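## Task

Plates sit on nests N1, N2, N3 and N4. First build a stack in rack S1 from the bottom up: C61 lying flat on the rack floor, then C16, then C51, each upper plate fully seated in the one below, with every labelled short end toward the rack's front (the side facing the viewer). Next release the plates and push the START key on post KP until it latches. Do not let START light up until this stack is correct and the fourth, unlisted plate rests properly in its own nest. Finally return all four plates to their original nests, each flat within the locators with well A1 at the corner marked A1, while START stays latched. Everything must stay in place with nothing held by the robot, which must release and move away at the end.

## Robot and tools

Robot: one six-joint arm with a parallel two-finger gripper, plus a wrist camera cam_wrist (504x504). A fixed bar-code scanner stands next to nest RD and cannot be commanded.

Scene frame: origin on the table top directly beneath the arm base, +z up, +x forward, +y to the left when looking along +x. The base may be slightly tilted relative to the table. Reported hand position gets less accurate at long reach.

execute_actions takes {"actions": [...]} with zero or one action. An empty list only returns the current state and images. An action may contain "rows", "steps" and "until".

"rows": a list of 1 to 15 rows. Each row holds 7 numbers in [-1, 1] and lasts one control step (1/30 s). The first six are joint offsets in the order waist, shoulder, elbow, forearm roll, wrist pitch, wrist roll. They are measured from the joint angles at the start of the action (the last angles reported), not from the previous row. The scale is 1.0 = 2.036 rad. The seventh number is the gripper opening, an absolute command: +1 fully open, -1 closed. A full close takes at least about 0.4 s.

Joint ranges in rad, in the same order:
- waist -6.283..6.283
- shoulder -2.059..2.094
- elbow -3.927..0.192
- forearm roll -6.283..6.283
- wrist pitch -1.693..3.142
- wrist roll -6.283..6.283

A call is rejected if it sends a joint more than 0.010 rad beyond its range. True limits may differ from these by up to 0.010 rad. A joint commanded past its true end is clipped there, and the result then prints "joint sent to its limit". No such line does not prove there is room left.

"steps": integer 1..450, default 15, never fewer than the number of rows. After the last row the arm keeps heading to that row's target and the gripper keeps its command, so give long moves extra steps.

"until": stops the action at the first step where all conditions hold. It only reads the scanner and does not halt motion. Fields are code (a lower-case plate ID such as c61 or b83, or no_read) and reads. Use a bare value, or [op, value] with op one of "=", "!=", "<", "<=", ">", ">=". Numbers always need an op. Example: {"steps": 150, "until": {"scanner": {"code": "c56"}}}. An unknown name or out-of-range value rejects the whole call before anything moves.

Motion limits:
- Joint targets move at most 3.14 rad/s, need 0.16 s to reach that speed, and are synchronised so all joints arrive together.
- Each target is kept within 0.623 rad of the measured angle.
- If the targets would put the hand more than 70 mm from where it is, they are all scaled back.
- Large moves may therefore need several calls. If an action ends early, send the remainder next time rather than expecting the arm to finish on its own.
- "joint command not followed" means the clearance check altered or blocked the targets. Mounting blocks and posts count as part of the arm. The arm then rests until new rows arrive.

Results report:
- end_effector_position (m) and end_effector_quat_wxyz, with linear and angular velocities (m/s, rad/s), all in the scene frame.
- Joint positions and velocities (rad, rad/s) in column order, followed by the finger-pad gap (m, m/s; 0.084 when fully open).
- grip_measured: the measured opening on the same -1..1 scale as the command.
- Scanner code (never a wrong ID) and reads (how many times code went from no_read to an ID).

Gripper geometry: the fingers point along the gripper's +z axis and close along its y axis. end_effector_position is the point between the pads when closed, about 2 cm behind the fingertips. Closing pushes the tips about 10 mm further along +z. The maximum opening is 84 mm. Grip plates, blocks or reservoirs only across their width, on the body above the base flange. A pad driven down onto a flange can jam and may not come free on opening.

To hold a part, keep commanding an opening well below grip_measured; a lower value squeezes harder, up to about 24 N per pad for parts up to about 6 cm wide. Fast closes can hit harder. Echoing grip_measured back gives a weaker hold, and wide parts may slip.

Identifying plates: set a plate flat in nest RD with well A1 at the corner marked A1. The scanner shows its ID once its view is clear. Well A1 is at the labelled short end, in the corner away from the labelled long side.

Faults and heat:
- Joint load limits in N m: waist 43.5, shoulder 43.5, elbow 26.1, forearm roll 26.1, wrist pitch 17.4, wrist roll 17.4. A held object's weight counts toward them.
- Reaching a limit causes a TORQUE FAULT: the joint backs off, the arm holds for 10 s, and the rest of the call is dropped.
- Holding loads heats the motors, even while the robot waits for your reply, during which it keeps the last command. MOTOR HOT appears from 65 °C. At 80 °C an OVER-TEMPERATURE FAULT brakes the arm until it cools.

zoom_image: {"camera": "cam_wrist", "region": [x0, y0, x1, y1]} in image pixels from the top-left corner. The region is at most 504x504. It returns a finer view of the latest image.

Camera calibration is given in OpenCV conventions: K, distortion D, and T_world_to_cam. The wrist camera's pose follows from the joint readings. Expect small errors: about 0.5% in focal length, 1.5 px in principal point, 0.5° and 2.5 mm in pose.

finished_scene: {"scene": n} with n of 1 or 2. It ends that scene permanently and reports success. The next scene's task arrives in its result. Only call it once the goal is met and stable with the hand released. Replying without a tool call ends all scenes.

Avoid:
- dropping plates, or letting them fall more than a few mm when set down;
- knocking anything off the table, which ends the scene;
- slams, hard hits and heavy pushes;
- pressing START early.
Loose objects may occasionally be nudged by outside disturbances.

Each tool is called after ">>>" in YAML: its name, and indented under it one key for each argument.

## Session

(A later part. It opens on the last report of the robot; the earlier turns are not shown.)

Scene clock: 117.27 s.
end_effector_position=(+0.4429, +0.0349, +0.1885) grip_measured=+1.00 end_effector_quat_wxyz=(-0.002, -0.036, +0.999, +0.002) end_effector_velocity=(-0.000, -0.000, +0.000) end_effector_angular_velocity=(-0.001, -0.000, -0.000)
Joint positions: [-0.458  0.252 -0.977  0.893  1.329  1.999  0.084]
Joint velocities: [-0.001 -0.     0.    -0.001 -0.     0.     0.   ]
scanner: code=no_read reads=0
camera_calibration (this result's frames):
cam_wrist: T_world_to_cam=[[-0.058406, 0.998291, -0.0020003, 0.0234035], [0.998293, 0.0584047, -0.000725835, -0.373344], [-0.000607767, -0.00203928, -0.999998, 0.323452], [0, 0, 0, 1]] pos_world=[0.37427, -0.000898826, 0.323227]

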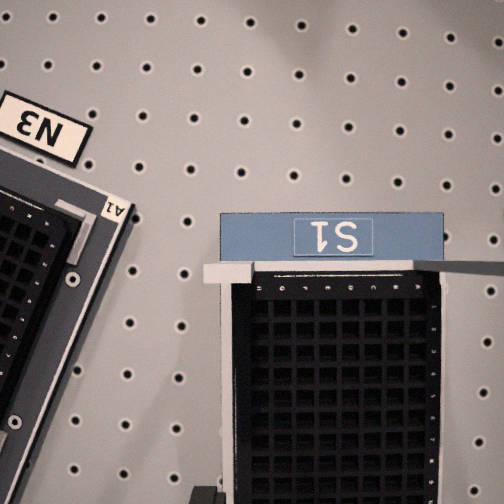

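>>> execute_actions:
  actions:
    - {"rows":[[-0.071,0,-0.094,-0.0535,0.099,0.035,1]],"steps":25}

>>> execute_actions:
  actions:
    - {"rows":[[-0.063,0.301,-0.155,-0.019,-0.07,0.044,1]],"steps":35}

>>> execute_actions:
  actions:
    - {"rows":[[0.102,-0.035,0.134,0.089,-0.111,0,1]],"steps":35}

Scene clock: 123.43 s.
end_effector_position=(+0.4536, +0.0419, +0.2793) grip_measured=+1.00 end_effector_quat_wxyz=(-0.001, -0.036, +0.999, -0.000) end_effector_velocity=(+0.000, -0.000, +0.001) end_effector_angular_velocity=(-0.001, -0.002, +0.001)
Joint positions: [-0.602  0.252 -1.169  0.784  1.531  2.07   0.084]
Joint velocities: [-0.001 -0.    -0.002 -0.    -0.    -0.     0.   ]
scanner: code=no_read reads=0
camera_calibration (this result's frames):
cam_wrist: T_world_to_cam=[[-0.0587786, 0.998252, -0.00613914, 0.0185802], [0.998269, 0.0587891, 0.00153003, -0.384965], [0.00188827, -0.00603858, -0.99998, 0.413297], [0, 0, 0, 1]] pos_world=[0.384611, 0.00657976, 0.413992]

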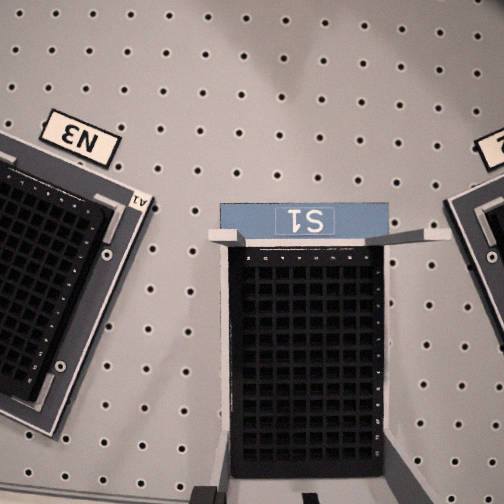

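Scene clock: 124.60 s.
end_effector_position=(+0.4231, -0.1820, +0.2315) grip_measured=+1.00 end_effector_quat_wxyz=(+0.007, +0.145, +0.989, +0.010) end_effector_velocity=(-0.000, -0.001, -0.000) end_effector_angular_velocity=(+0.000, -0.000, -0.001)
Joint positions: [-0.73   0.864 -1.484  0.745  1.388  2.16   0.084]
Joint velocities: [-0.     0.002 -0.001  0.    -0.001 -0.    -0.   ]
scanner: code=no_read reads=0
camera_calibration (this result's frames):
cam_wrist: T_world_to_cam=[[0.299738, 0.953867, 0.017149, 0.0748579], [0.95387, -0.299962, 0.0124096, -0.390294], [0.0169812, 0.0126383, -0.999776, 0.361203], [0, 0, 0, 1]] pos_world=[0.343719, -0.193043, 0.364682]

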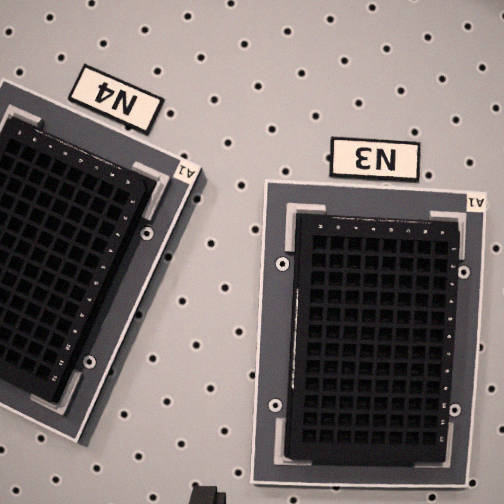

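Scene clock: 125.77 s.
end_effector_position=(+0.4187, -0.1445, +0.1193) grip_measured=+1.00 end_effector_quat_wxyz=(-0.001, +0.183, +0.983, -0.001) end_effector_velocity=(-0.000, -0.000, -0.000) end_effector_angular_velocity=(-0.000, +0.000, -0.000)
Joint positions: [-0.522  0.793 -1.211  0.927  1.162  2.16   0.084]
Joint velocities: [ 0.     0.     0.     0.    -0.001 -0.     0.   ]
scanner: code=no_read reads=0
camera_calibration (this result's frames):
cam_wrist: T_world_to_cam=[[0.371401, 0.928438, -0.00804249, 0.011644], [0.92847, -0.371405, 0.000921233, -0.371776], [-0.00213172, -0.00780936, -0.999967, 0.253691], [0, 0, 0, 1]] pos_world=[0.341399, -0.146909, 0.254119]

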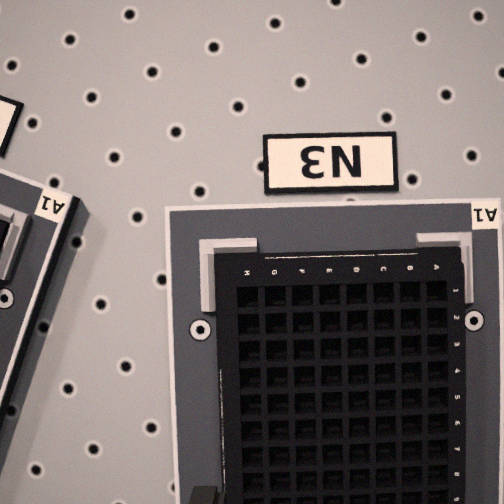

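>>> execute_actions:
  actions:
    - {"rows":[[0.05,0.0326,0.0192,0.0641,-0.043,-0.051,1]],"steps":28}

Scene clock: 130.10 s.
end_effector_position=(+0.4109, -0.1459, +0.0579) grip_measured=+1.00 end_effector_quat_wxyz=(-0.000, +0.169, +0.986, -0.000) end_effector_velocity=(-0.001, -0.000, -0.000) end_effector_angular_velocity=(+0.000, +0.000, -0.001)
Joint positions: [-0.421  0.859 -1.172  1.057  1.075  2.056  0.084]
Joint velocities: [ 0.     0.     0.001  0.001 -0.001 -0.    -0.   ]
scanner: code=no_read reads=0
camera_calibration (this result's frames):
cam_wrist: T_world_to_cam=[[0.346123, 0.938167, -0.00650076, 0.0270792], [0.938189, -0.346115, 0.00225366, -0.365392], [-0.000135703, -0.00687898, -0.999976, 0.191537], [0, 0, 0, 1]] pos_world=[0.33346, -0.150555, 0.192532]

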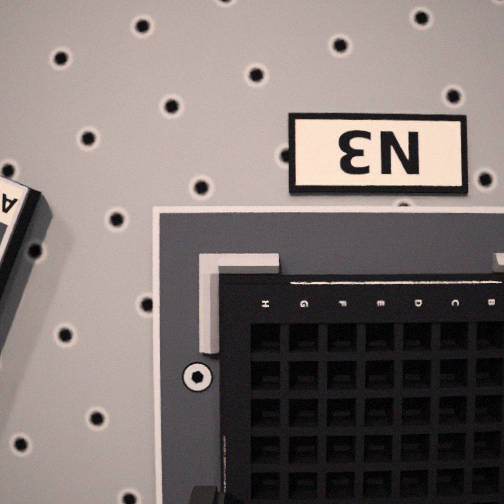

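>>> execute_actions:
  actions:
    - {"rows":[[0.0133,0.0121,-0.0028,0.0162,-0.0079,-0.0071,1]],"steps":22}

>>> execute_actions:
  actions:
    - {"rows":[[0,0,0,0,0,0,0]],"steps":18}

Scene clock: 134.00 s.
end_effector_position=(+0.4111, -0.1472, +0.0428) grip_measured=+1.00 end_effector_quat_wxyz=(-0.000, +0.170, +0.986, -0.000) end_effector_velocity=(+0.000, -0.000, -0.000) end_effector_angular_velocity=(-0.000, +0.000, +0.000)
Joint positions: [-0.394  0.884 -1.178  1.09   1.059  2.042  0.084]
Joint velocities: [ 0.  0. -0.  0. -0.  0.  0.]
scanner: code=no_read reads=0
camera_calibration (this result's frames):
cam_wrist: T_world_to_cam=[[0.346274, 0.938112, -0.00640588, 0.0280342], [0.938134, -0.346266, 0.00234384, -0.366029], [-0.0000193518, -0.00682119, -0.999977, 0.17642], [0, 0, 0, 1]] pos_world=[0.33368, -0.151839, 0.177453]

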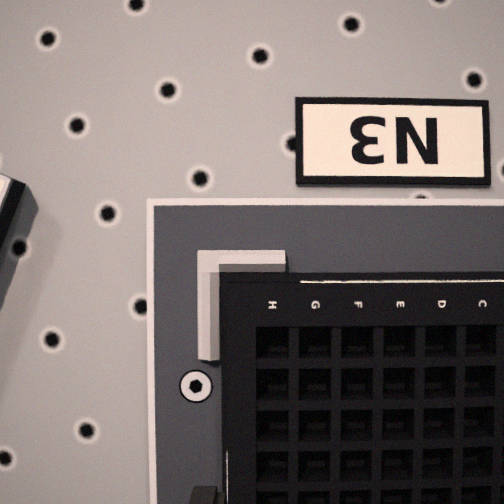

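Scene clock: 134.60 s.
end_effector_position=(+0.4112, -0.1474, +0.0430) grip_measured=+0.93 end_effector_quat_wxyz=(+0.000, +0.170, +0.986, -0.001) end_effector_velocity=(+0.000, +0.000, +0.000) end_effector_angular_velocity=(+0.001, -0.000, +0.000)
Joint positions: [-0.394  0.884 -1.178  1.09   1.058  2.042  0.082]
Joint velocities: [ 0.    -0.    -0.    -0.     0.001  0.     0.   ]
scanner: code=no_read reads=0
camera_calibration (this result's frames):
cam_wrist: T_world_to_cam=[[0.346283, 0.938106, -0.00676356, 0.0281732], [0.93813, -0.346271, 0.00285213, -0.3662], [0.000333569, -0.00733274, -0.999973, 0.176386], [0, 0, 0, 1]] pos_world=[0.333728, -0.151941, 0.177616]

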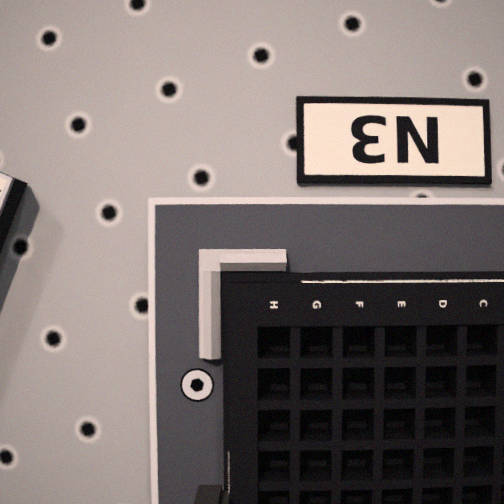

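>>> execute_actions:
  actions:
    - {"rows":[[-0.0133,-0.0121,0.0028,-0.0162,0.0079,0.0071,0]],"steps":15}

>>> execute_actions:
  actions:
    - {"rows":[[-0.152,0.002,-0.153,-0.153,0.154,0.051,0]],"steps":40}

>>> execute_actions:
  actions:
    - {"rows":[[0.063,-0.301,0.155,0.019,0.07,-0.044,0]],"steps":40}

Scene clock: 141.70 s.
end_effector_position=(+0.4108, -0.1459, +0.0577) grip_measured=+0.93 end_effector_quat_wxyz=(-0.000, +0.170, +0.986, -0.000) end_effector_velocity=(+0.003, -0.002, +0.003) end_effector_angular_velocity=(-0.008, -0.007, +0.003)
Joint positions: [-0.421  0.859 -1.172  1.057  1.075  2.056  0.082]
Joint velocities: [-0.003 -0.003 -0.005  0.001 -0.004  0.    -0.   ]
scanner: code=no_read reads=0
camera_calibration (this result's frames):
cam_wrist: T_world_to_cam=[[0.34622, 0.938132, -0.00632591, 0.0269998], [0.938153, -0.346215, 0.00182622, -0.365214], [-0.00047689, -0.00656694, -0.999978, 0.191563], [0, 0, 0, 1]] pos_world=[0.33337, -0.150514, 0.192397]

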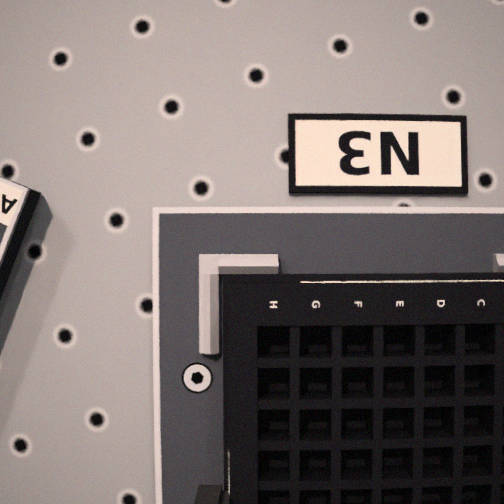

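Scene clock: 143.03 s.
end_effector_position=(+0.4231, -0.1818, +0.2316) grip_measured=+0.93 end_effector_quat_wxyz=(+0.007, +0.145, +0.989, +0.010) end_effector_velocity=(+0.000, -0.000, +0.000) end_effector_angular_velocity=(+0.000, -0.000, -0.000)
Joint positions: [-0.73   0.863 -1.484  0.746  1.388  2.16   0.082]
Joint velocities: [-0.  0. -0.  0.  0. -0. -0.]
scanner: code=no_read reads=0
camera_calibration (this result's frames):
cam_wrist: T_world_to_cam=[[0.299591, 0.953912, 0.0172628, 0.0746311], [0.953915, -0.299817, 0.0124532, -0.390278], [0.017055, 0.0127364, -0.999773, 0.361245], [0, 0, 0, 1]] pos_world=[0.343772, -0.192804, 0.364735]

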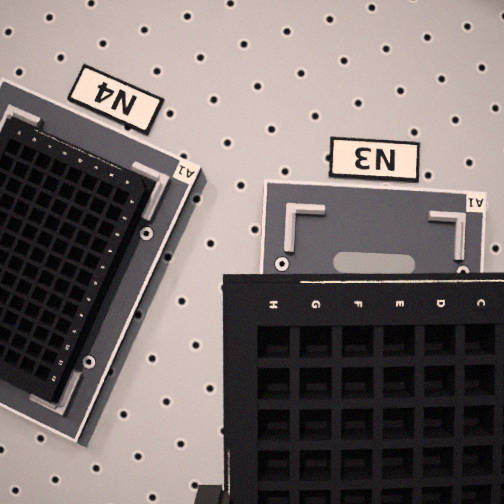

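Scene clock: 144.37 s.
end_effector_position=(+0.4536, +0.0422, +0.2793) grip_measured=+0.93 end_effector_quat_wxyz=(-0.000, -0.036, +0.999, -0.000) end_effector_velocity=(+0.000, +0.000, +0.000) end_effector_angular_velocity=(-0.001, -0.000, +0.001)
Joint positions: [-0.602  0.251 -1.168  0.784  1.531  2.07   0.082]
Joint velocities: [ 0.    -0.    -0.001 -0.     0.    -0.     0.   ]
scanner: code=no_read reads=0
camera_calibration (this result's frames):
cam_wrist: T_world_to_cam=[[-0.0591926, 0.998228, -0.00614755, 0.0184315], [0.998245, 0.0592037, 0.00163357, -0.385011], [0.00199463, -0.00604006, -0.99998, 0.413284], [0, 0, 0, 1]] pos_world=[0.384602, 0.0068915, 0.414018]

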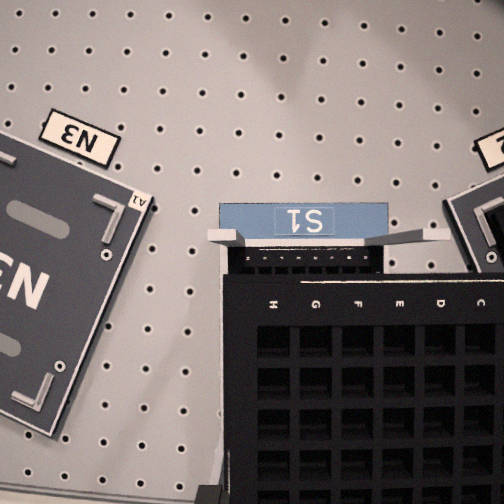

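>>> execute_actions:
  actions:
    - {"rows":[[0.0386,-0.0043,0.0653,0.028,-0.0631,-0.0246,0]],"steps":28}

Scene clock: 146.27 s.
end_effector_position=(+0.4443, +0.0348, +0.2247) grip_measured=+0.93 end_effector_quat_wxyz=(-0.000, -0.036, +0.999, -0.000) end_effector_velocity=(-0.000, -0.000, -0.000) end_effector_angular_velocity=(-0.000, +0.000, +0.000)
Joint positions: [-0.523  0.242 -1.035  0.841  1.402  2.02   0.082]
Joint velocities: [ 0.  0. -0. -0. -0.  0.  0.]
scanner: code=no_read reads=0
camera_calibration (this result's frames):
cam_wrist: T_world_to_cam=[[-0.0597221, 0.998196, -0.00611972, 0.0251866], [0.998213, 0.0597344, 0.00185081, -0.375248], [0.00221303, -0.00599825, -0.99998, 0.358507], [0, 0, 0, 1]] pos_world=[0.375288, -0.000575533, 0.359348]

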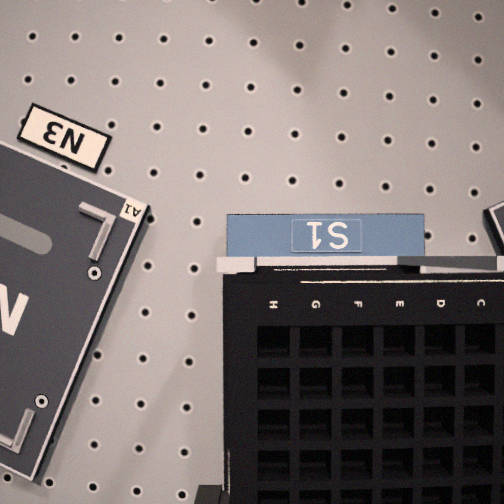

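>>> execute_actions:
  actions:
    - {"rows":[[0.0141,0.0022,0.0122,0.0115,-0.0166,-0.0046,0]],"steps":18}

>>> zoom_image:
  camera: "cam_wrist"
  region: [190,220,504,340]

Scene clock: 148.57 s.
end_effector_position=(+0.4448, +0.0345, +0.2090) grip_measured=+0.93 end_effector_quat_wxyz=(+0.000, -0.036, +0.999, +0.000) end_effector_velocity=(-0.000, +0.000, -0.001) end_effector_angular_velocity=(+0.001, -0.000, -0.001)
Joint positions: [-0.495  0.246 -1.01   0.865  1.369  2.011  0.082]
Joint velocities: [ 0.001 -0.     0.001  0.001  0.     0.     0.   ]
scanner: code=no_read reads=0
camera_calibration (this result's frames):
cam_wrist: T_world_to_cam=[[-0.0598738, 0.998193, -0.00501403, 0.0252134], [0.998201, 0.0598884, 0.00280803, -0.375867], [0.00310324, -0.00483688, -0.999983, 0.342395], [0, 0, 0, 1]] pos_world=[0.375638, -0.00100168, 0.343571]

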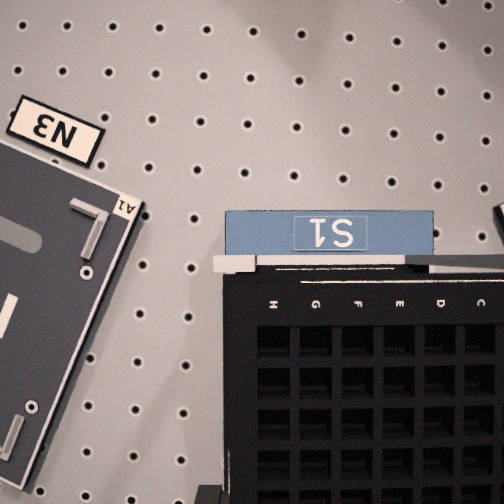

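Region (190, 220, 504, 340) of cam_wrist's 504x504 image, scaled by 1.605, with more detail than that image has; it fills the top 193 rows of this view, and the rest is white.

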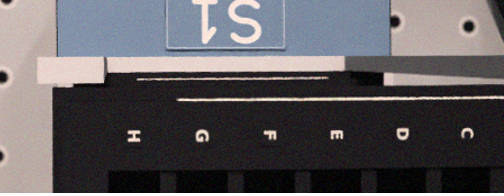

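>>> execute_actions:
  actions:
    - {"rows":[[0.0179,0.0039,0.0128,0.0138,-0.0203,-0.0049,0]],"steps":20}

Scene clock: 150.43 s.
end_effector_position=(+0.4448, +0.0334, +0.1898) grip_measured=+0.93 end_effector_quat_wxyz=(-0.000, -0.035, +0.999, -0.000) end_effector_velocity=(+0.001, +0.001, +0.000) end_effector_angular_velocity=(-0.000, -0.002, +0.002)
Joint positions: [-0.459  0.255 -0.984  0.892  1.326  2.001  0.082]
Joint velocities: [ 0.001 -0.001 -0.002  0.002  0.     0.    -0.   ]
scanner: code=no_read reads=0
camera_calibration (this result's frames):
cam_wrist: T_world_to_cam=[[-0.0579679, 0.998298, -0.00639057, 0.0256719], [0.998316, 0.0579798, 0.00169051, -0.375597], [0.00205816, -0.00628182, -0.999978, 0.323729], [0, 0, 0, 1]] pos_world=[0.375787, -0.00181758, 0.324521]

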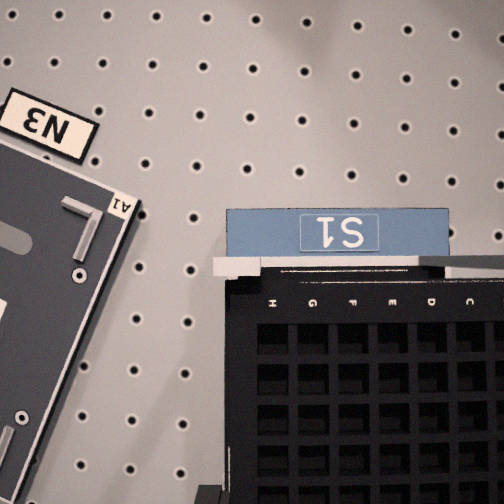

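>>> execute_actions:
  actions:
    - {"rows":[[0.0194,0.0041,0.0147,0.017,-0.0204,-0.0083,0],[0.0194,0.0041,0.0147,0.017,-0.0204,-0.0083,0],[0.0194,0.0041,0.0147,0.017,-0.0204,-0.0083,0],[0.0194,0.0041,0.0147,0.017,-0.0204,-0.0083,0],[0.0194,0.0041,0.0147,0.017,-0.0204,-0.0083,0],[0.0194,0.0041,0.0147,0.017,-0.0204,-0.0083,0],[0.0194,0.0041,0.0147,0.017,-0.0204,-0.0083,0],[0.0194,0.0041,0.0147,0.017,-0.0204,-0.0083,0],[0.0194,0.0041,0.0147,0.017,-0.0204,-0.0083,0],[0.0388,0.0102,0.0254,0.0339,-0.0408,-0.0147,0]],"steps":26}

Scene clock: 154.03 s.
end_effector_position=(+0.4437, +0.0337, +0.1492) grip_measured=+0.93 end_effector_quat_wxyz=(-0.001, -0.036, +0.999, +0.000) end_effector_velocity=(-0.000, -0.000, +0.000) end_effector_angular_velocity=(-0.001, -0.000, -0.000)
Joint positions: [-0.379  0.276 -0.932  0.961  1.244  1.971  0.082]
Joint velocities: [-0.    -0.     0.    -0.    -0.001  0.     0.   ]
scanner: code=no_read reads=0
camera_calibration (this result's frames):
cam_wrist: T_world_to_cam=[[-0.0594703, 0.998217, -0.00514444, 0.0254956], [0.998229, 0.0594759, 0.000945544, -0.374357], [0.00124983, -0.0050791, -0.999986, 0.283409], [0, 0, 0, 1]] pos_world=[0.374856, -0.00174543, 0.28389]

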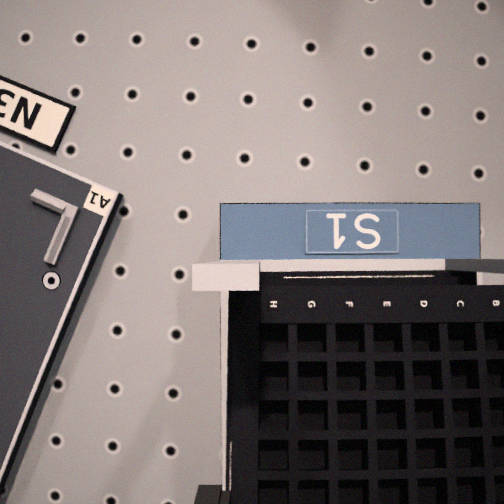

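>>> execute_actions:
  actions:
    - {"rows":[[0.0204,0.0076,0.0094,0.0191,-0.0189,-0.008,0],[0.0204,0.0076,0.0094,0.0191,-0.0189,-0.008,0],[0.0204,0.0076,0.0094,0.0191,-0.0189,-0.008,0],[0.0204,0.0076,0.0094,0.0191,-0.0189,-0.008,0],[0.0204,0.0076,0.0094,0.0191,-0.0189,-0.008,0],[0.0204,0.0076,0.0094,0.0191,-0.0189,-0.008,0],[0.0204,0.0076,0.0094,0.0191,-0.0189,-0.008,0],[0.0204,0.0076,0.0094,0.0191,-0.0189,-0.008,0],[0.0204,0.0076,0.0094,0.0191,-0.0189,-0.008,0],[0.0408,0.0172,0.0147,0.0383,-0.0378,-0.0142,0]],"steps":26}

>>> execute_actions:
  actions:
    - {"rows":[[0.0207,0.0103,0.0055,0.0218,-0.0172,-0.0095,0]],"steps":25}

Scene clock: 157.57 s.
end_effector_position=(+0.4438, +0.0338, +0.1093) grip_measured=+0.93 end_effector_quat_wxyz=(-0.001, -0.035, +0.999, -0.000) end_effector_velocity=(+0.000, -0.000, -0.000) end_effector_angular_velocity=(-0.000, -0.001, +0.000)
Joint positions: [-0.296  0.311 -0.901  1.039  1.167  1.942  0.082]
Joint velocities: [ 0.     0.    -0.     0.001 -0.001 -0.    -0.   ]
scanner: code=no_read reads=0
camera_calibration (this result's frames):
cam_wrist: T_world_to_cam=[[-0.0577204, 0.998315, -0.00592851, 0.0245143], [0.998333, 0.0577233, 0.000310955, -0.374333], [0.000652644, -0.00590068, -0.999982, 0.243815], [0, 0, 0, 1]] pos_world=[0.374965, -0.00142655, 0.244072]

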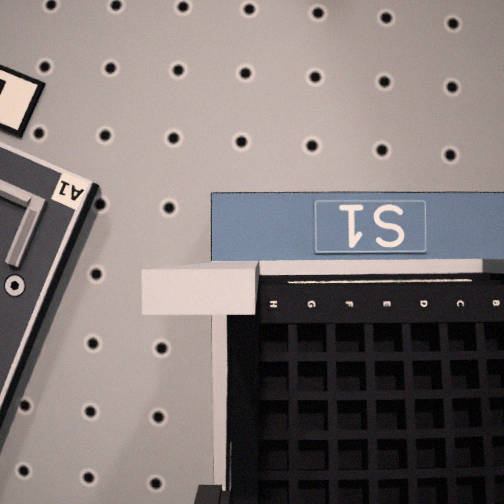

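Scene clock: 158.40 s.
end_effector_position=(+0.4441, +0.0341, +0.0897) grip_measured=+0.94 end_effector_quat_wxyz=(+0.000, -0.036, +0.999, -0.000) end_effector_velocity=(-0.000, +0.000, -0.000) end_effector_angular_velocity=(-0.000, +0.001, +0.000)
Joint positions: [-0.254  0.331 -0.891  1.083  1.131  1.923  0.082]
Joint velocities: [ 0.    -0.     0.    -0.001  0.     0.     0.   ]
scanner: code=no_read reads=0
camera_calibration (this result's frames):
cam_wrist: T_world_to_cam=[[-0.0588378, 0.998248, -0.00629976, 0.0246561], [0.998262, 0.0588564, 0.00281212, -0.374878], [0.00317797, -0.00612335, -0.999976, 0.223135], [0, 0, 0, 1]] pos_world=[0.374968, -0.00118254, 0.22434]

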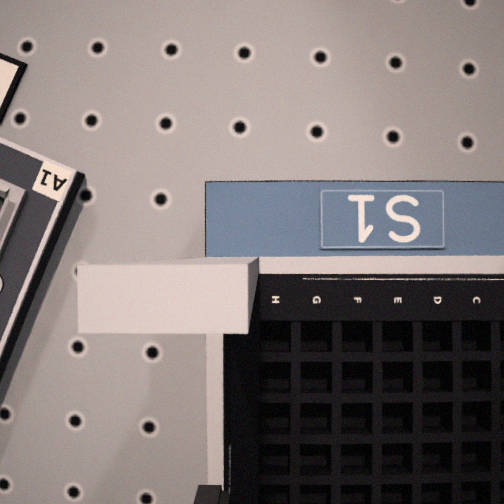

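Another ~4 mm.

>>> execute_actions:
  actions:
    - {"rows":[[0.0042,0.0022,0.0008,0.0044,-0.0033,-0.002,0]],"steps":15}

>>> execute_actions:
  actions:
    - {"rows":[[0,0,0,0,0,0,1]],"steps":15}

Scene clock: 159.93 s.
end_effector_position=(+0.4443, +0.0340, +0.0858) grip_measured=+0.94 end_effector_quat_wxyz=(+0.000, -0.036, +0.999, -0.001) end_effector_velocity=(+0.000, +0.000, +0.000) end_effector_angular_velocity=(+0.001, +0.000, +0.000)
Joint positions: [-0.246  0.336 -0.889  1.092  1.123  1.919  0.082]
Joint velocities: [-0.     0.    -0.001 -0.     0.001  0.    -0.   ]
scanner: code=no_read reads=0
camera_calibration (this result's frames):
cam_wrist: T_world_to_cam=[[-0.0593931, 0.998208, -0.00728167, 0.0250864], [0.998227, 0.0594189, 0.003373, -0.375051], [0.00379963, -0.00706843, -0.999968, 0.218998], [0, 0, 0, 1]] pos_world=[0.375044, -0.00120833, 0.220439]

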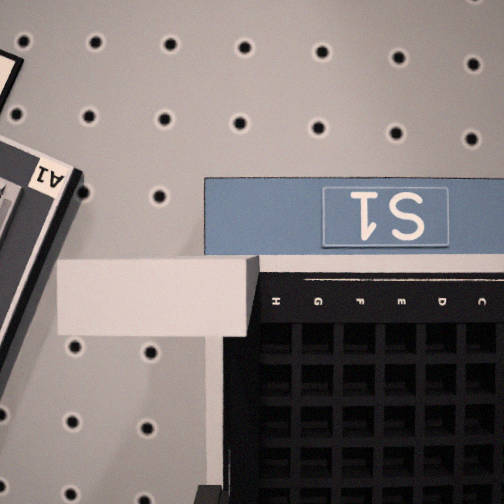

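Scene clock: 160.43 s.
end_effector_position=(+0.4435, +0.0344, +0.0851) grip_measured=+1.00 end_effector_quat_wxyz=(-0.001, -0.036, +0.999, +0.000) end_effector_velocity=(+0.001, -0.000, +0.001) end_effector_angular_velocity=(-0.001, -0.002, -0.000)
Joint positions: [-0.245  0.336 -0.888  1.092  1.125  1.919  0.084]
Joint velocities: [-0.001 -0.    -0.002 -0.     0.     0.001  0.   ]
scanner: code=no_read reads=0
camera_calibration (this result's frames):
cam_wrist: T_world_to_cam=[[-0.0590296, 0.998242, -0.00542311, 0.0242885], [0.998255, 0.0590379, 0.00139049, -0.374138], [0.00170821, -0.00533157, -0.999984, 0.219168], [0, 0, 0, 1]] pos_world=[0.374545, -0.000988949, 0.219817]

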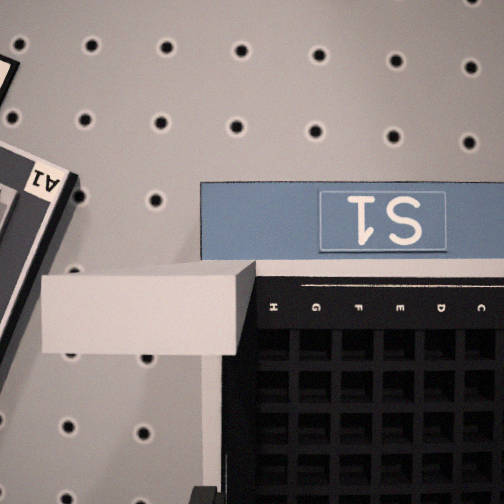

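>>> execute_actions:
  actions:
    - {"rows":[[-0.065,-0.0314,-0.021,-0.064,0.0584,0.0265,1]],"steps":22}

>>> execute_actions:
  actions:
    - {"rows":[[-0.11,-0.01,-0.1166,-0.0874,0.141,0.0476,1]],"steps":28}

>>> execute_actions:
  actions:
    - {"rows":[[0.0657,-0.2755,0.1753,0.0334,0.0278,-0.0933,1]],"steps":35}

>>> execute_actions:
  actions:
    - {"rows":[[0.1727,0.0096,0.1048,0.0953,-0.1847,-0.008,1]],"steps":35}

Scene clock: 165.43 s.
end_effector_position=(+0.4444, +0.0352, +0.1491) grip_measured=+1.00 end_effector_quat_wxyz=(-0.001, -0.037, +0.999, -0.000) end_effector_velocity=(+0.001, -0.000, +0.001) end_effector_angular_velocity=(-0.002, -0.002, +0.000)
Joint positions: [-0.377  0.272 -0.931  0.962  1.243  1.973  0.084]
Joint velocities: [-0.002 -0.001 -0.001 -0.001  0.     0.001  0.   ]
scanner: code=no_read reads=0
camera_calibration (this result's frames):
cam_wrist: T_world_to_cam=[[-0.061268, 0.998104, -0.00587816, 0.0249876], [0.99812, 0.0612769, 0.00133617, -0.375139], [0.00169383, -0.00578524, -0.999982, 0.28317], [0, 0, 0, 1]] pos_world=[0.375485, -0.000314664, 0.283813]

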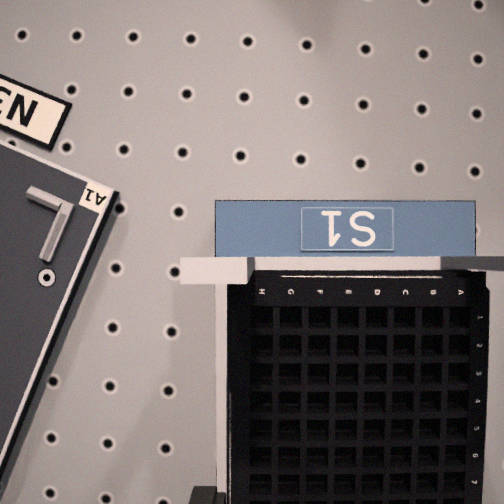

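Scene clock: 166.37 s.
end_effector_position=(+0.4536, +0.0420, +0.2787) grip_measured=+1.00 end_effector_quat_wxyz=(-0.001, -0.036, +0.999, -0.000) end_effector_velocity=(+0.001, -0.000, +0.001) end_effector_angular_velocity=(-0.003, -0.003, +0.001)
Joint positions: [-0.601  0.252 -1.168  0.784  1.531  2.07   0.084]
Joint velocities: [-0.001 -0.001 -0.002 -0.    -0.002  0.    -0.   ]
scanner: code=no_read reads=0
camera_calibration (this result's frames):
cam_wrist: T_world_to_cam=[[-0.0600039, 0.998182, -0.00571574, 0.0188619], [0.998198, 0.0600074, 0.00045221, -0.384687], [0.000794374, -0.0056783, -0.999984, 0.413181], [0, 0, 0, 1]] pos_world=[0.384797, 0.00660262, 0.413456]

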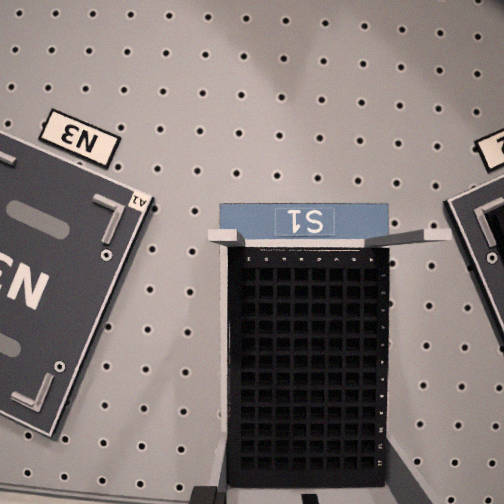

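Scene clock: 167.53 s.
end_effector_position=(+0.3946, +0.2052, +0.2493) grip_measured=+1.00 end_effector_quat_wxyz=(-0.001, -0.242, +0.970, +0.000) end_effector_velocity=(+0.000, +0.000, +0.000) end_effector_angular_velocity=(-0.001, -0.000, +0.001)
Joint positions: [-0.467 -0.309 -0.811  0.852  1.587  1.88   0.084]
Joint velocities: [ 0.    -0.001 -0.001 -0.001  0.     0.001 -0.   ]
scanner: code=no_read reads=0
camera_calibration (this result's frames):
cam_wrist: T_world_to_cam=[[-0.458549, 0.888658, -0.00441285, 0.0317065], [0.888666, 0.458555, 0.000569058, -0.374158], [0.00252924, -0.00366061, -0.99999, 0.383635], [0, 0, 0, 1]] pos_world=[0.34607, 0.1448, 0.383984]

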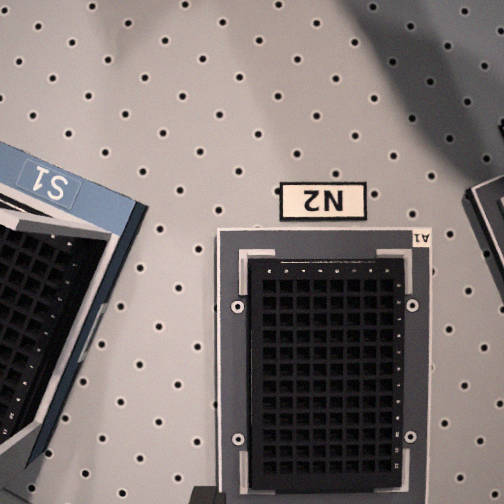

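Scene clock: 168.70 s.
end_effector_position=(+0.3936, +0.2044, +0.1191) grip_measured=+1.00 end_effector_quat_wxyz=(-0.001, -0.243, +0.970, -0.000) end_effector_velocity=(+0.000, +0.000, +0.000) end_effector_angular_velocity=(-0.001, -0.001, +0.001)
Joint positions: [-0.115 -0.289 -0.598  1.046  1.211  1.863  0.084]
Joint velocities: [ 0.    -0.    -0.     0.    -0.001 -0.     0.   ]
scanner: code=no_read reads=0
camera_calibration (this result's frames):
cam_wrist: T_world_to_cam=[[-0.460293, 0.887752, -0.00515687, 0.0323355], [0.887761, 0.460303, 0.000813944, -0.37288], [0.00309631, -0.00420342, -0.999986, 0.253394], [0, 0, 0, 1]] pos_world=[0.345127, 0.143997, 0.25386]

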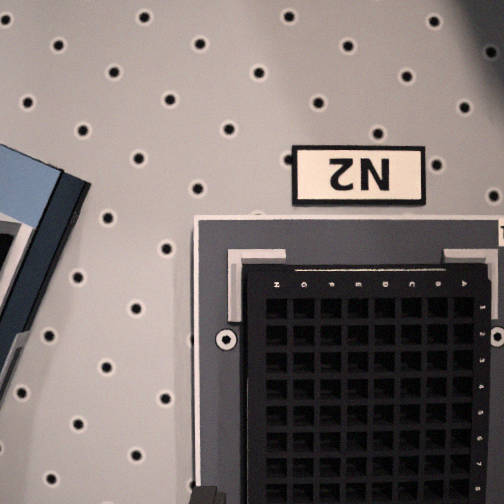

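>>> execute_actions:
  actions:
    - {"rows":[[0.0896,0.0359,0.0192,0.0709,-0.084,-0.0225,1]],"steps":28}

Scene clock: 172.67 s.
end_effector_position=(+0.3905, +0.2061, +0.0579) grip_measured=+1.00 end_effector_quat_wxyz=(-0.000, -0.243, +0.970, -0.000) end_effector_velocity=(+0.000, -0.000, -0.000) end_effector_angular_velocity=(-0.001, -0.001, +0.000)
Joint positions: [ 0.067 -0.216 -0.559  1.19   1.04   1.818  0.084]
Joint velocities: [ 0.     0.     0.    -0.    -0.002 -0.     0.   ]
scanner: code=no_read reads=0
camera_calibration (this result's frames):
cam_wrist: T_world_to_cam=[[-0.459663, 0.888075, -0.00581018, 0.0288279], [0.888082, 0.45968, 0.00210151, -0.370868], [0.00453713, -0.00419393, -0.999981, 0.191598], [0, 0, 0, 1]] pos_world=[0.341743, 0.145683, 0.192542]

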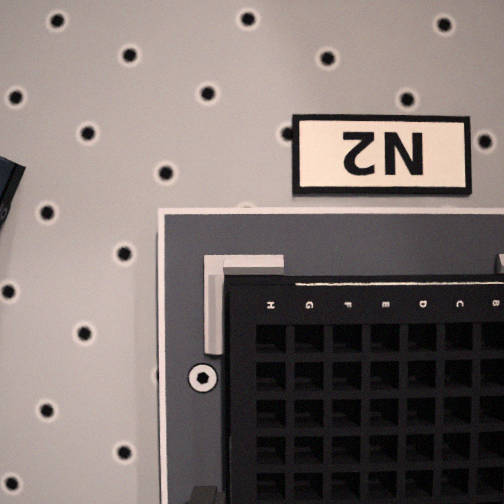

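>>> execute_actions:
  actions:
    - {"rows":[[0.0212,0.014,-0.0003,0.0201,-0.0187,-0.009,1]],"steps":22}

>>> execute_actions:
  actions:
    - {"rows":[[0,0,0,0,0,0,0]],"steps":18}

>>> execute_actions:
  actions:
    - {"rows":[[-0.0212,-0.014,0.0003,-0.0201,0.0187,0.009,0]],"steps":15}

Scene clock: 176.57 s.
end_effector_position=(+0.3903, +0.2059, +0.0429) grip_measured=+1.00 end_effector_quat_wxyz=(-0.000, -0.243, +0.970, -0.000) end_effector_velocity=(+0.000, -0.000, -0.000) end_effector_angular_velocity=(-0.000, -0.001, +0.000)
Joint positions: [ 0.11  -0.188 -0.56   1.231  1.002  1.799  0.084]
Joint velocities: [ 0.     0.    -0.     0.001 -0.001 -0.001  0.   ]
scanner: code=no_read reads=0
camera_calibration (this result's frames):
cam_wrist: T_world_to_cam=[[-0.459644, 0.888081, -0.00619312, 0.0288196], [0.888089, 0.459665, 0.00232668, -0.370602], [0.00491304, -0.00443059, -0.999978, 0.176548], [0, 0, 0, 1]] pos_world=[0.341507, 0.145541, 0.177585]

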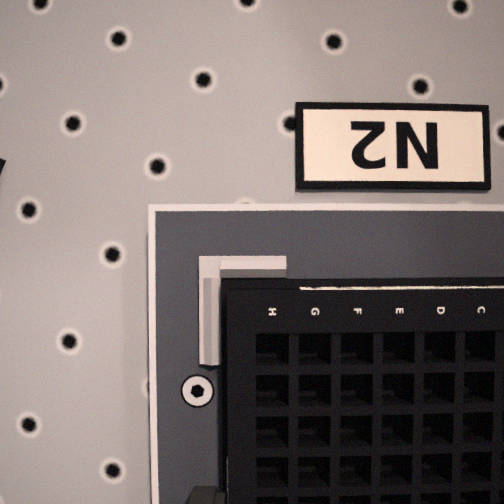

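Scene clock: 177.17 s.
end_effector_position=(+0.3905, +0.2059, +0.0431) grip_measured=+0.93 end_effector_quat_wxyz=(+0.000, -0.243, +0.970, -0.000) end_effector_velocity=(-0.000, +0.000, -0.000) end_effector_angular_velocity=(+0.001, +0.001, -0.001)
Joint positions: [ 0.11  -0.188 -0.56   1.231  1.002  1.799  0.082]
Joint velocities: [ 0.001 -0.     0.     0.001  0.001  0.     0.   ]
scanner: code=no_read reads=0
camera_calibration (this result's frames):
cam_wrist: T_world_to_cam=[[-0.459795, 0.888001, -0.00654209, 0.0289794], [0.888009, 0.459819, 0.00273824, -0.370809], [0.00543973, -0.0045504, -0.999975, 0.176508], [0, 0, 0, 1]] pos_world=[0.341646, 0.145574, 0.177708]

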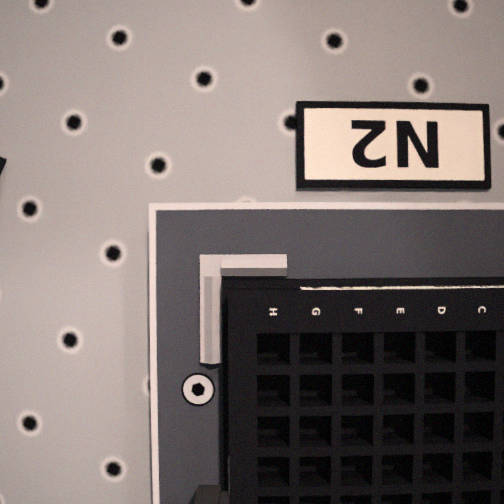

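Scene clock: 177.67 s.
end_effector_position=(+0.3905, +0.2061, +0.0579) grip_measured=+0.93 end_effector_quat_wxyz=(-0.000, -0.243, +0.970, -0.000) end_effector_velocity=(+0.002, +0.001, +0.001) end_effector_angular_velocity=(-0.001, -0.005, +0.002)
Joint positions: [ 0.067 -0.216 -0.559  1.19   1.04   1.818  0.082]
Joint velocities: [-0.002 -0.001 -0.003  0.    -0.001  0.     0.   ]
scanner: code=no_read reads=0
camera_calibration (this result's frames):
cam_wrist: T_world_to_cam=[[-0.459677, 0.888067, -0.00582817, 0.0288402], [0.888074, 0.459695, 0.00213971, -0.370897], [0.00457938, -0.00419227, -0.999981, 0.19157], [0, 0, 0, 1]] pos_world=[0.341764, 0.145691, 0.192528]

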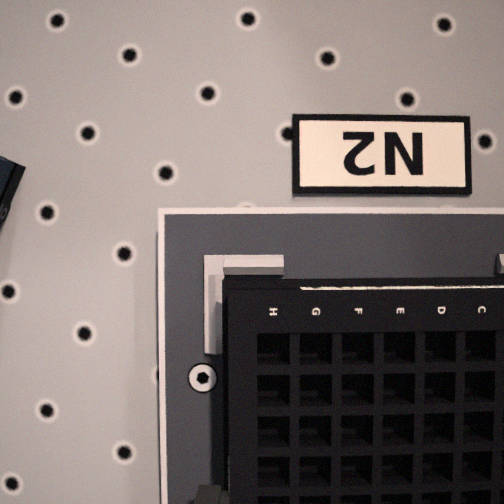

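>>> execute_actions:
  actions:
    - {"rows":[[-0.0896,-0.0359,-0.0192,-0.0709,0.084,0.0225,0],[-0.0896,-0.0359,-0.0192,-0.0709,0.084,0.0225,0],[-0.0896,-0.0359,-0.0192,-0.0709,0.084,0.0225,0],[-0.0896,-0.0359,-0.0192,-0.0709,0.084,0.0225,0],[-0.0896,-0.0359,-0.0192,-0.0709,0.084,0.0225,0],[-0.0896,-0.0359,-0.0192,-0.0709,0.084,0.0225,0],[-0.0896,-0.0359,-0.0192,-0.0709,0.084,0.0225,0],[-0.0896,-0.0359,-0.0192,-0.0709,0.084,0.0225,0],[-0.2623,-0.0455,-0.124,-0.166,0.2687,0.0305,0]],"steps":42}

>>> execute_actions:
  actions:
    - {"rows":[[-0.0657,0.2755,-0.1753,-0.0334,-0.0278,0.0933,0]],"steps":38}

>>> execute_actions:
  actions:
    - {"rows":[[0.0368,-0.0036,0.0657,0.0275,-0.0633,-0.026,0]],"steps":28}

Scene clock: 182.90 s.
end_effector_position=(+0.3947, +0.2053, +0.2493) grip_measured=+0.93 end_effector_quat_wxyz=(-0.001, -0.242, +0.970, +0.000) end_effector_velocity=(-0.000, +0.000, +0.000) end_effector_angular_velocity=(+0.001, +0.001, -0.000)
Joint positions: [-0.467 -0.309 -0.811  0.852  1.587  1.88   0.082]
Joint velocities: [-0.    -0.     0.     0.     0.001  0.     0.   ]
scanner: code=no_read reads=0
camera_calibration (this result's frames):
cam_wrist: T_world_to_cam=[[-0.458601, 0.888631, -0.00436311, 0.0316996], [0.888637, 0.458609, 0.00103606, -0.374409], [0.00292164, -0.00340208, -0.99999, 0.38345], [0, 0, 0, 1]] pos_world=[0.346131, 0.144843, 0.383972]

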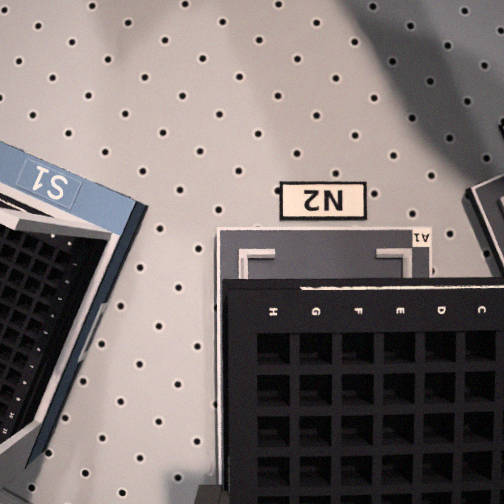

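Scene clock: 184.17 s.
end_effector_position=(+0.4537, +0.0421, +0.2787) grip_measured=+0.93 end_effector_quat_wxyz=(-0.001, -0.036, +0.999, -0.000) end_effector_velocity=(-0.000, -0.000, +0.000) end_effector_angular_velocity=(-0.000, -0.000, -0.000)
Joint positions: [-0.601  0.252 -1.168  0.784  1.53   2.07   0.082]
Joint velocities: [-0.     0.001 -0.    -0.    -0.001 -0.     0.   ]
scanner: code=no_read reads=0
camera_calibration (this result's frames):
cam_wrist: T_world_to_cam=[[-0.0599735, 0.998185, -0.00555042, 0.0187862], [0.998199, 0.0599794, 0.000894082, -0.384925], [0.00122537, -0.0054868, -0.999984, 0.412991], [0, 0, 0, 1]] pos_world=[0.384852, 0.00660143, 0.413432]

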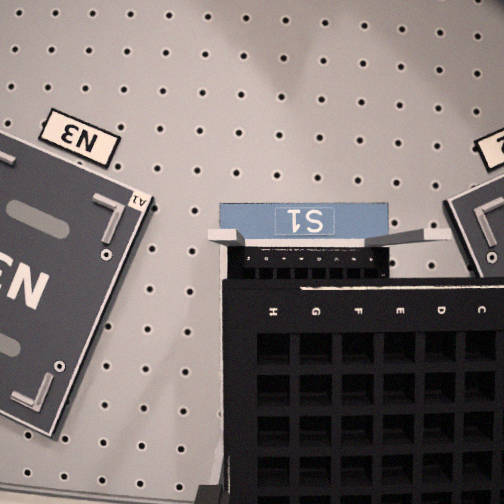

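Scene clock: 185.10 s.
end_effector_position=(+0.4435, +0.0331, +0.2247) grip_measured=+0.93 end_effector_quat_wxyz=(-0.000, -0.036, +0.999, -0.000) end_effector_velocity=(-0.000, +0.000, -0.000) end_effector_angular_velocity=(+0.001, +0.000, -0.001)
Joint positions: [-0.526  0.245 -1.035  0.84   1.402  2.017  0.082]
Joint velocities: [ 0.     0.     0.001  0.001  0.     0.    -0.   ]
scanner: code=no_read reads=0
camera_calibration (this result's frames):
cam_wrist: T_world_to_cam=[[-0.0596622, 0.998201, -0.005957, 0.0267389], [0.998215, 0.0596767, 0.00229481, -0.374407], [0.00264618, -0.00580945, -0.99998, 0.35837], [0, 0, 0, 1]] pos_world=[0.374386, -0.00226551, 0.359381]

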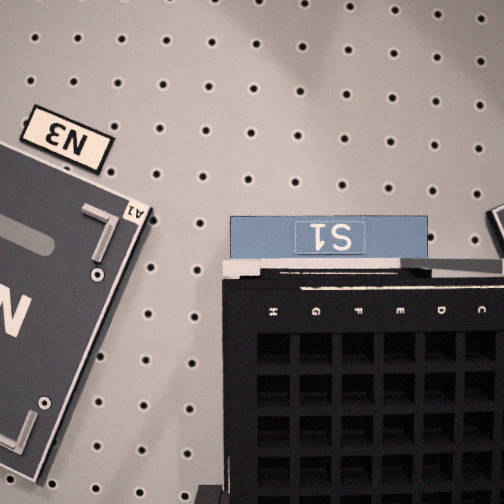

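To A'.

>>> execute_actions:
  actions:
    - {"rows":[[0.032,0.0041,0.0276,0.0255,-0.0372,-0.01,0]],"steps":24}

Scene clock: 186.53 s.
end_effector_position=(+0.4432, +0.0329, +0.1897) grip_measured=+0.93 end_effector_quat_wxyz=(-0.000, -0.036, +0.999, -0.000) end_effector_velocity=(+0.000, -0.000, -0.000) end_effector_angular_velocity=(-0.001, -0.001, +0.000)
Joint positions: [-0.461  0.253 -0.978  0.892  1.326  1.996  0.082]
Joint velocities: [ 0.     0.    -0.     0.    -0.002 -0.    -0.   ]
scanner: code=no_read reads=0
camera_calibration (this result's frames):
cam_wrist: T_world_to_cam=[[-0.0591803, 0.998231, -0.00575941, 0.0264489], [0.998243, 0.0591955, 0.00249943, -0.374124], [0.00283594, -0.00560138, -0.99998, 0.323284], [0, 0, 0, 1]] pos_world=[0.374115, -0.00244484, 0.324365]

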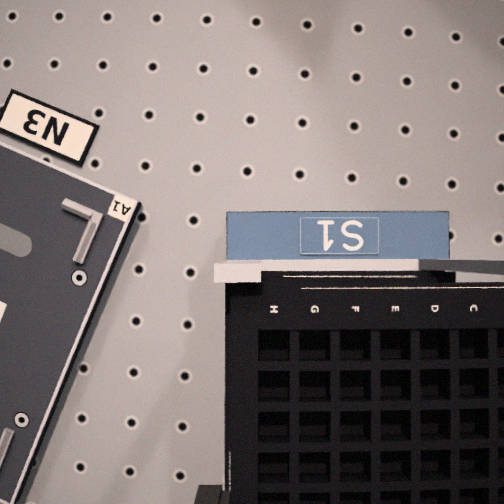

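>>> execute_actions:
  actions:
    - {"rows":[[0.0197,0.0041,0.0142,0.017,-0.0205,-0.0076,0],[0.0197,0.0041,0.0142,0.017,-0.0205,-0.0076,0],[0.0197,0.0041,0.0142,0.017,-0.0205,-0.0076,0],[0.0197,0.0041,0.0142,0.017,-0.0205,-0.0076,0],[0.0197,0.0041,0.0142,0.017,-0.0205,-0.0076,0],[0.0197,0.0041,0.0142,0.017,-0.0205,-0.0076,0],[0.0197,0.0041,0.0142,0.017,-0.0205,-0.0076,0],[0.0197,0.0041,0.0142,0.017,-0.0205,-0.0076,0],[0.0197,0.0041,0.0142,0.017,-0.0205,-0.0076,0],[0.0395,0.0102,0.0244,0.034,-0.0411,-0.0133,0]],"steps":26}

>>> execute_actions:
  actions:
    - {"rows":[[0.0206,0.0076,0.0094,0.0191,-0.0188,-0.008,0],[0.0206,0.0076,0.0094,0.0191,-0.0188,-0.008,0],[0.0206,0.0076,0.0094,0.0191,-0.0188,-0.008,0],[0.0206,0.0076,0.0094,0.0191,-0.0188,-0.008,0],[0.0206,0.0076,0.0094,0.0191,-0.0188,-0.008,0],[0.0206,0.0076,0.0094,0.0191,-0.0188,-0.008,0],[0.0206,0.0076,0.0094,0.0191,-0.0188,-0.008,0],[0.0206,0.0076,0.0094,0.0191,-0.0188,-0.008,0],[0.0206,0.0076,0.0094,0.0191,-0.0188,-0.008,0],[0.0413,0.0173,0.0149,0.0382,-0.0375,-0.0142,0]],"steps":26}

>>> execute_actions:
  actions:
    - {"rows":[[0.0124,0.006,0.0035,0.0131,-0.0103,-0.0057,0]],"steps":20}

Scene clock: 193.10 s.
end_effector_position=(+0.4429, +0.0332, +0.1493) grip_measured=+0.93 end_effector_quat_wxyz=(-0.000, -0.036, +0.999, -0.000) end_effector_velocity=(+0.001, +0.000, +0.001) end_effector_angular_velocity=(-0.001, -0.002, +0.001)
Joint positions: [-0.38   0.274 -0.928  0.961  1.242  1.969  0.082]
Joint velocities: [ 0.    -0.001 -0.001  0.001 -0.001  0.    -0.   ]
scanner: code=no_read reads=0
camera_calibration (this result's frames):
cam_wrist: T_world_to_cam=[[-0.0593642, 0.998216, -0.00635255, 0.026082], [0.998233, 0.0593782, 0.00204362, -0.373687], [0.00241718, -0.00622001, -0.999978, 0.283049], [0, 0, 0, 1]] pos_world=[0.373891, -0.00208601, 0.283972]

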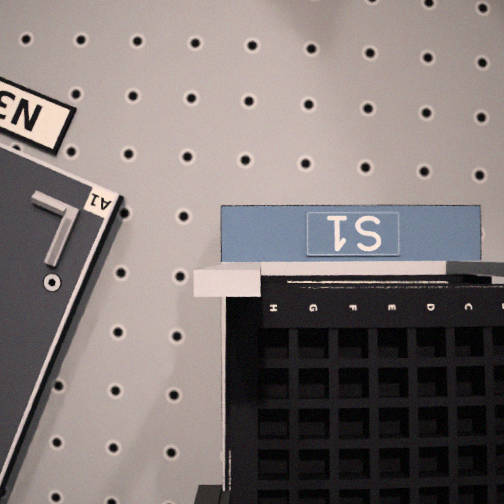

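Scene clock: 193.97 s.
end_effector_position=(+0.4436, +0.0336, +0.1097) grip_measured=+0.93 end_effector_quat_wxyz=(-0.000, -0.036, +0.999, -0.001) end_effector_velocity=(+0.000, +0.000, -0.000) end_effector_angular_velocity=(+0.001, +0.000, -0.000)
Joint positions: [-0.297  0.309 -0.899  1.039  1.165  1.94   0.082]
Joint velocities: [ 0.001  0.    -0.     0.001  0.001  0.     0.   ]
scanner: code=no_read reads=0
camera_calibration (this result's frames):
cam_wrist: T_world_to_cam=[[-0.0588912, 0.998236, -0.00756389, 0.0253832], [0.998262, 0.0589064, 0.00180506, -0.374254], [0.00224744, -0.00744444, -0.99997, 0.24353], [0, 0, 0, 1]] pos_world=[0.374551, -0.00147947, 0.24439]

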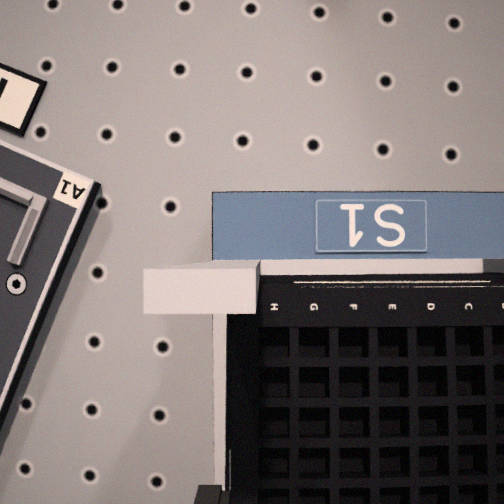

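Scene clock: 194.63 s.
end_effector_position=(+0.4438, +0.0339, +0.0979) grip_measured=+0.94 end_effector_quat_wxyz=(+0.000, -0.036, +0.999, -0.001) end_effector_velocity=(-0.000, +0.000, -0.000) end_effector_angular_velocity=(+0.000, +0.001, +0.001)
Joint positions: [-0.272  0.321 -0.892  1.066  1.144  1.929  0.082]
Joint velocities: [ 0.    -0.     0.    -0.     0.001 -0.     0.   ]
scanner: code=no_read reads=0
camera_calibration (this result's frames):
cam_wrist: T_world_to_cam=[[-0.0594611, 0.998205, -0.00710283, 0.0252041], [0.998223, 0.0594861, 0.00336668, -0.374608], [0.00378316, -0.00689003, -0.999969, 0.231061], [0, 0, 0, 1]] pos_world=[0.374567, -0.0012828, 0.232494]

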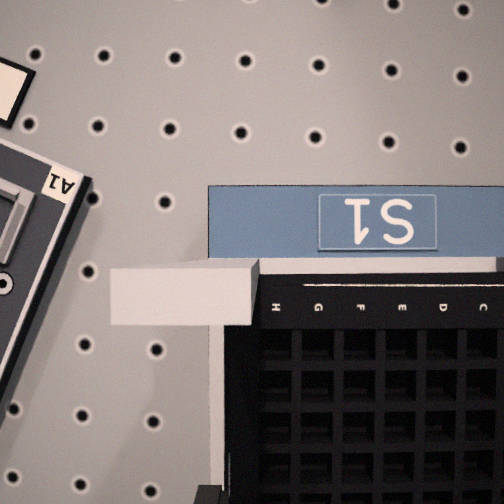

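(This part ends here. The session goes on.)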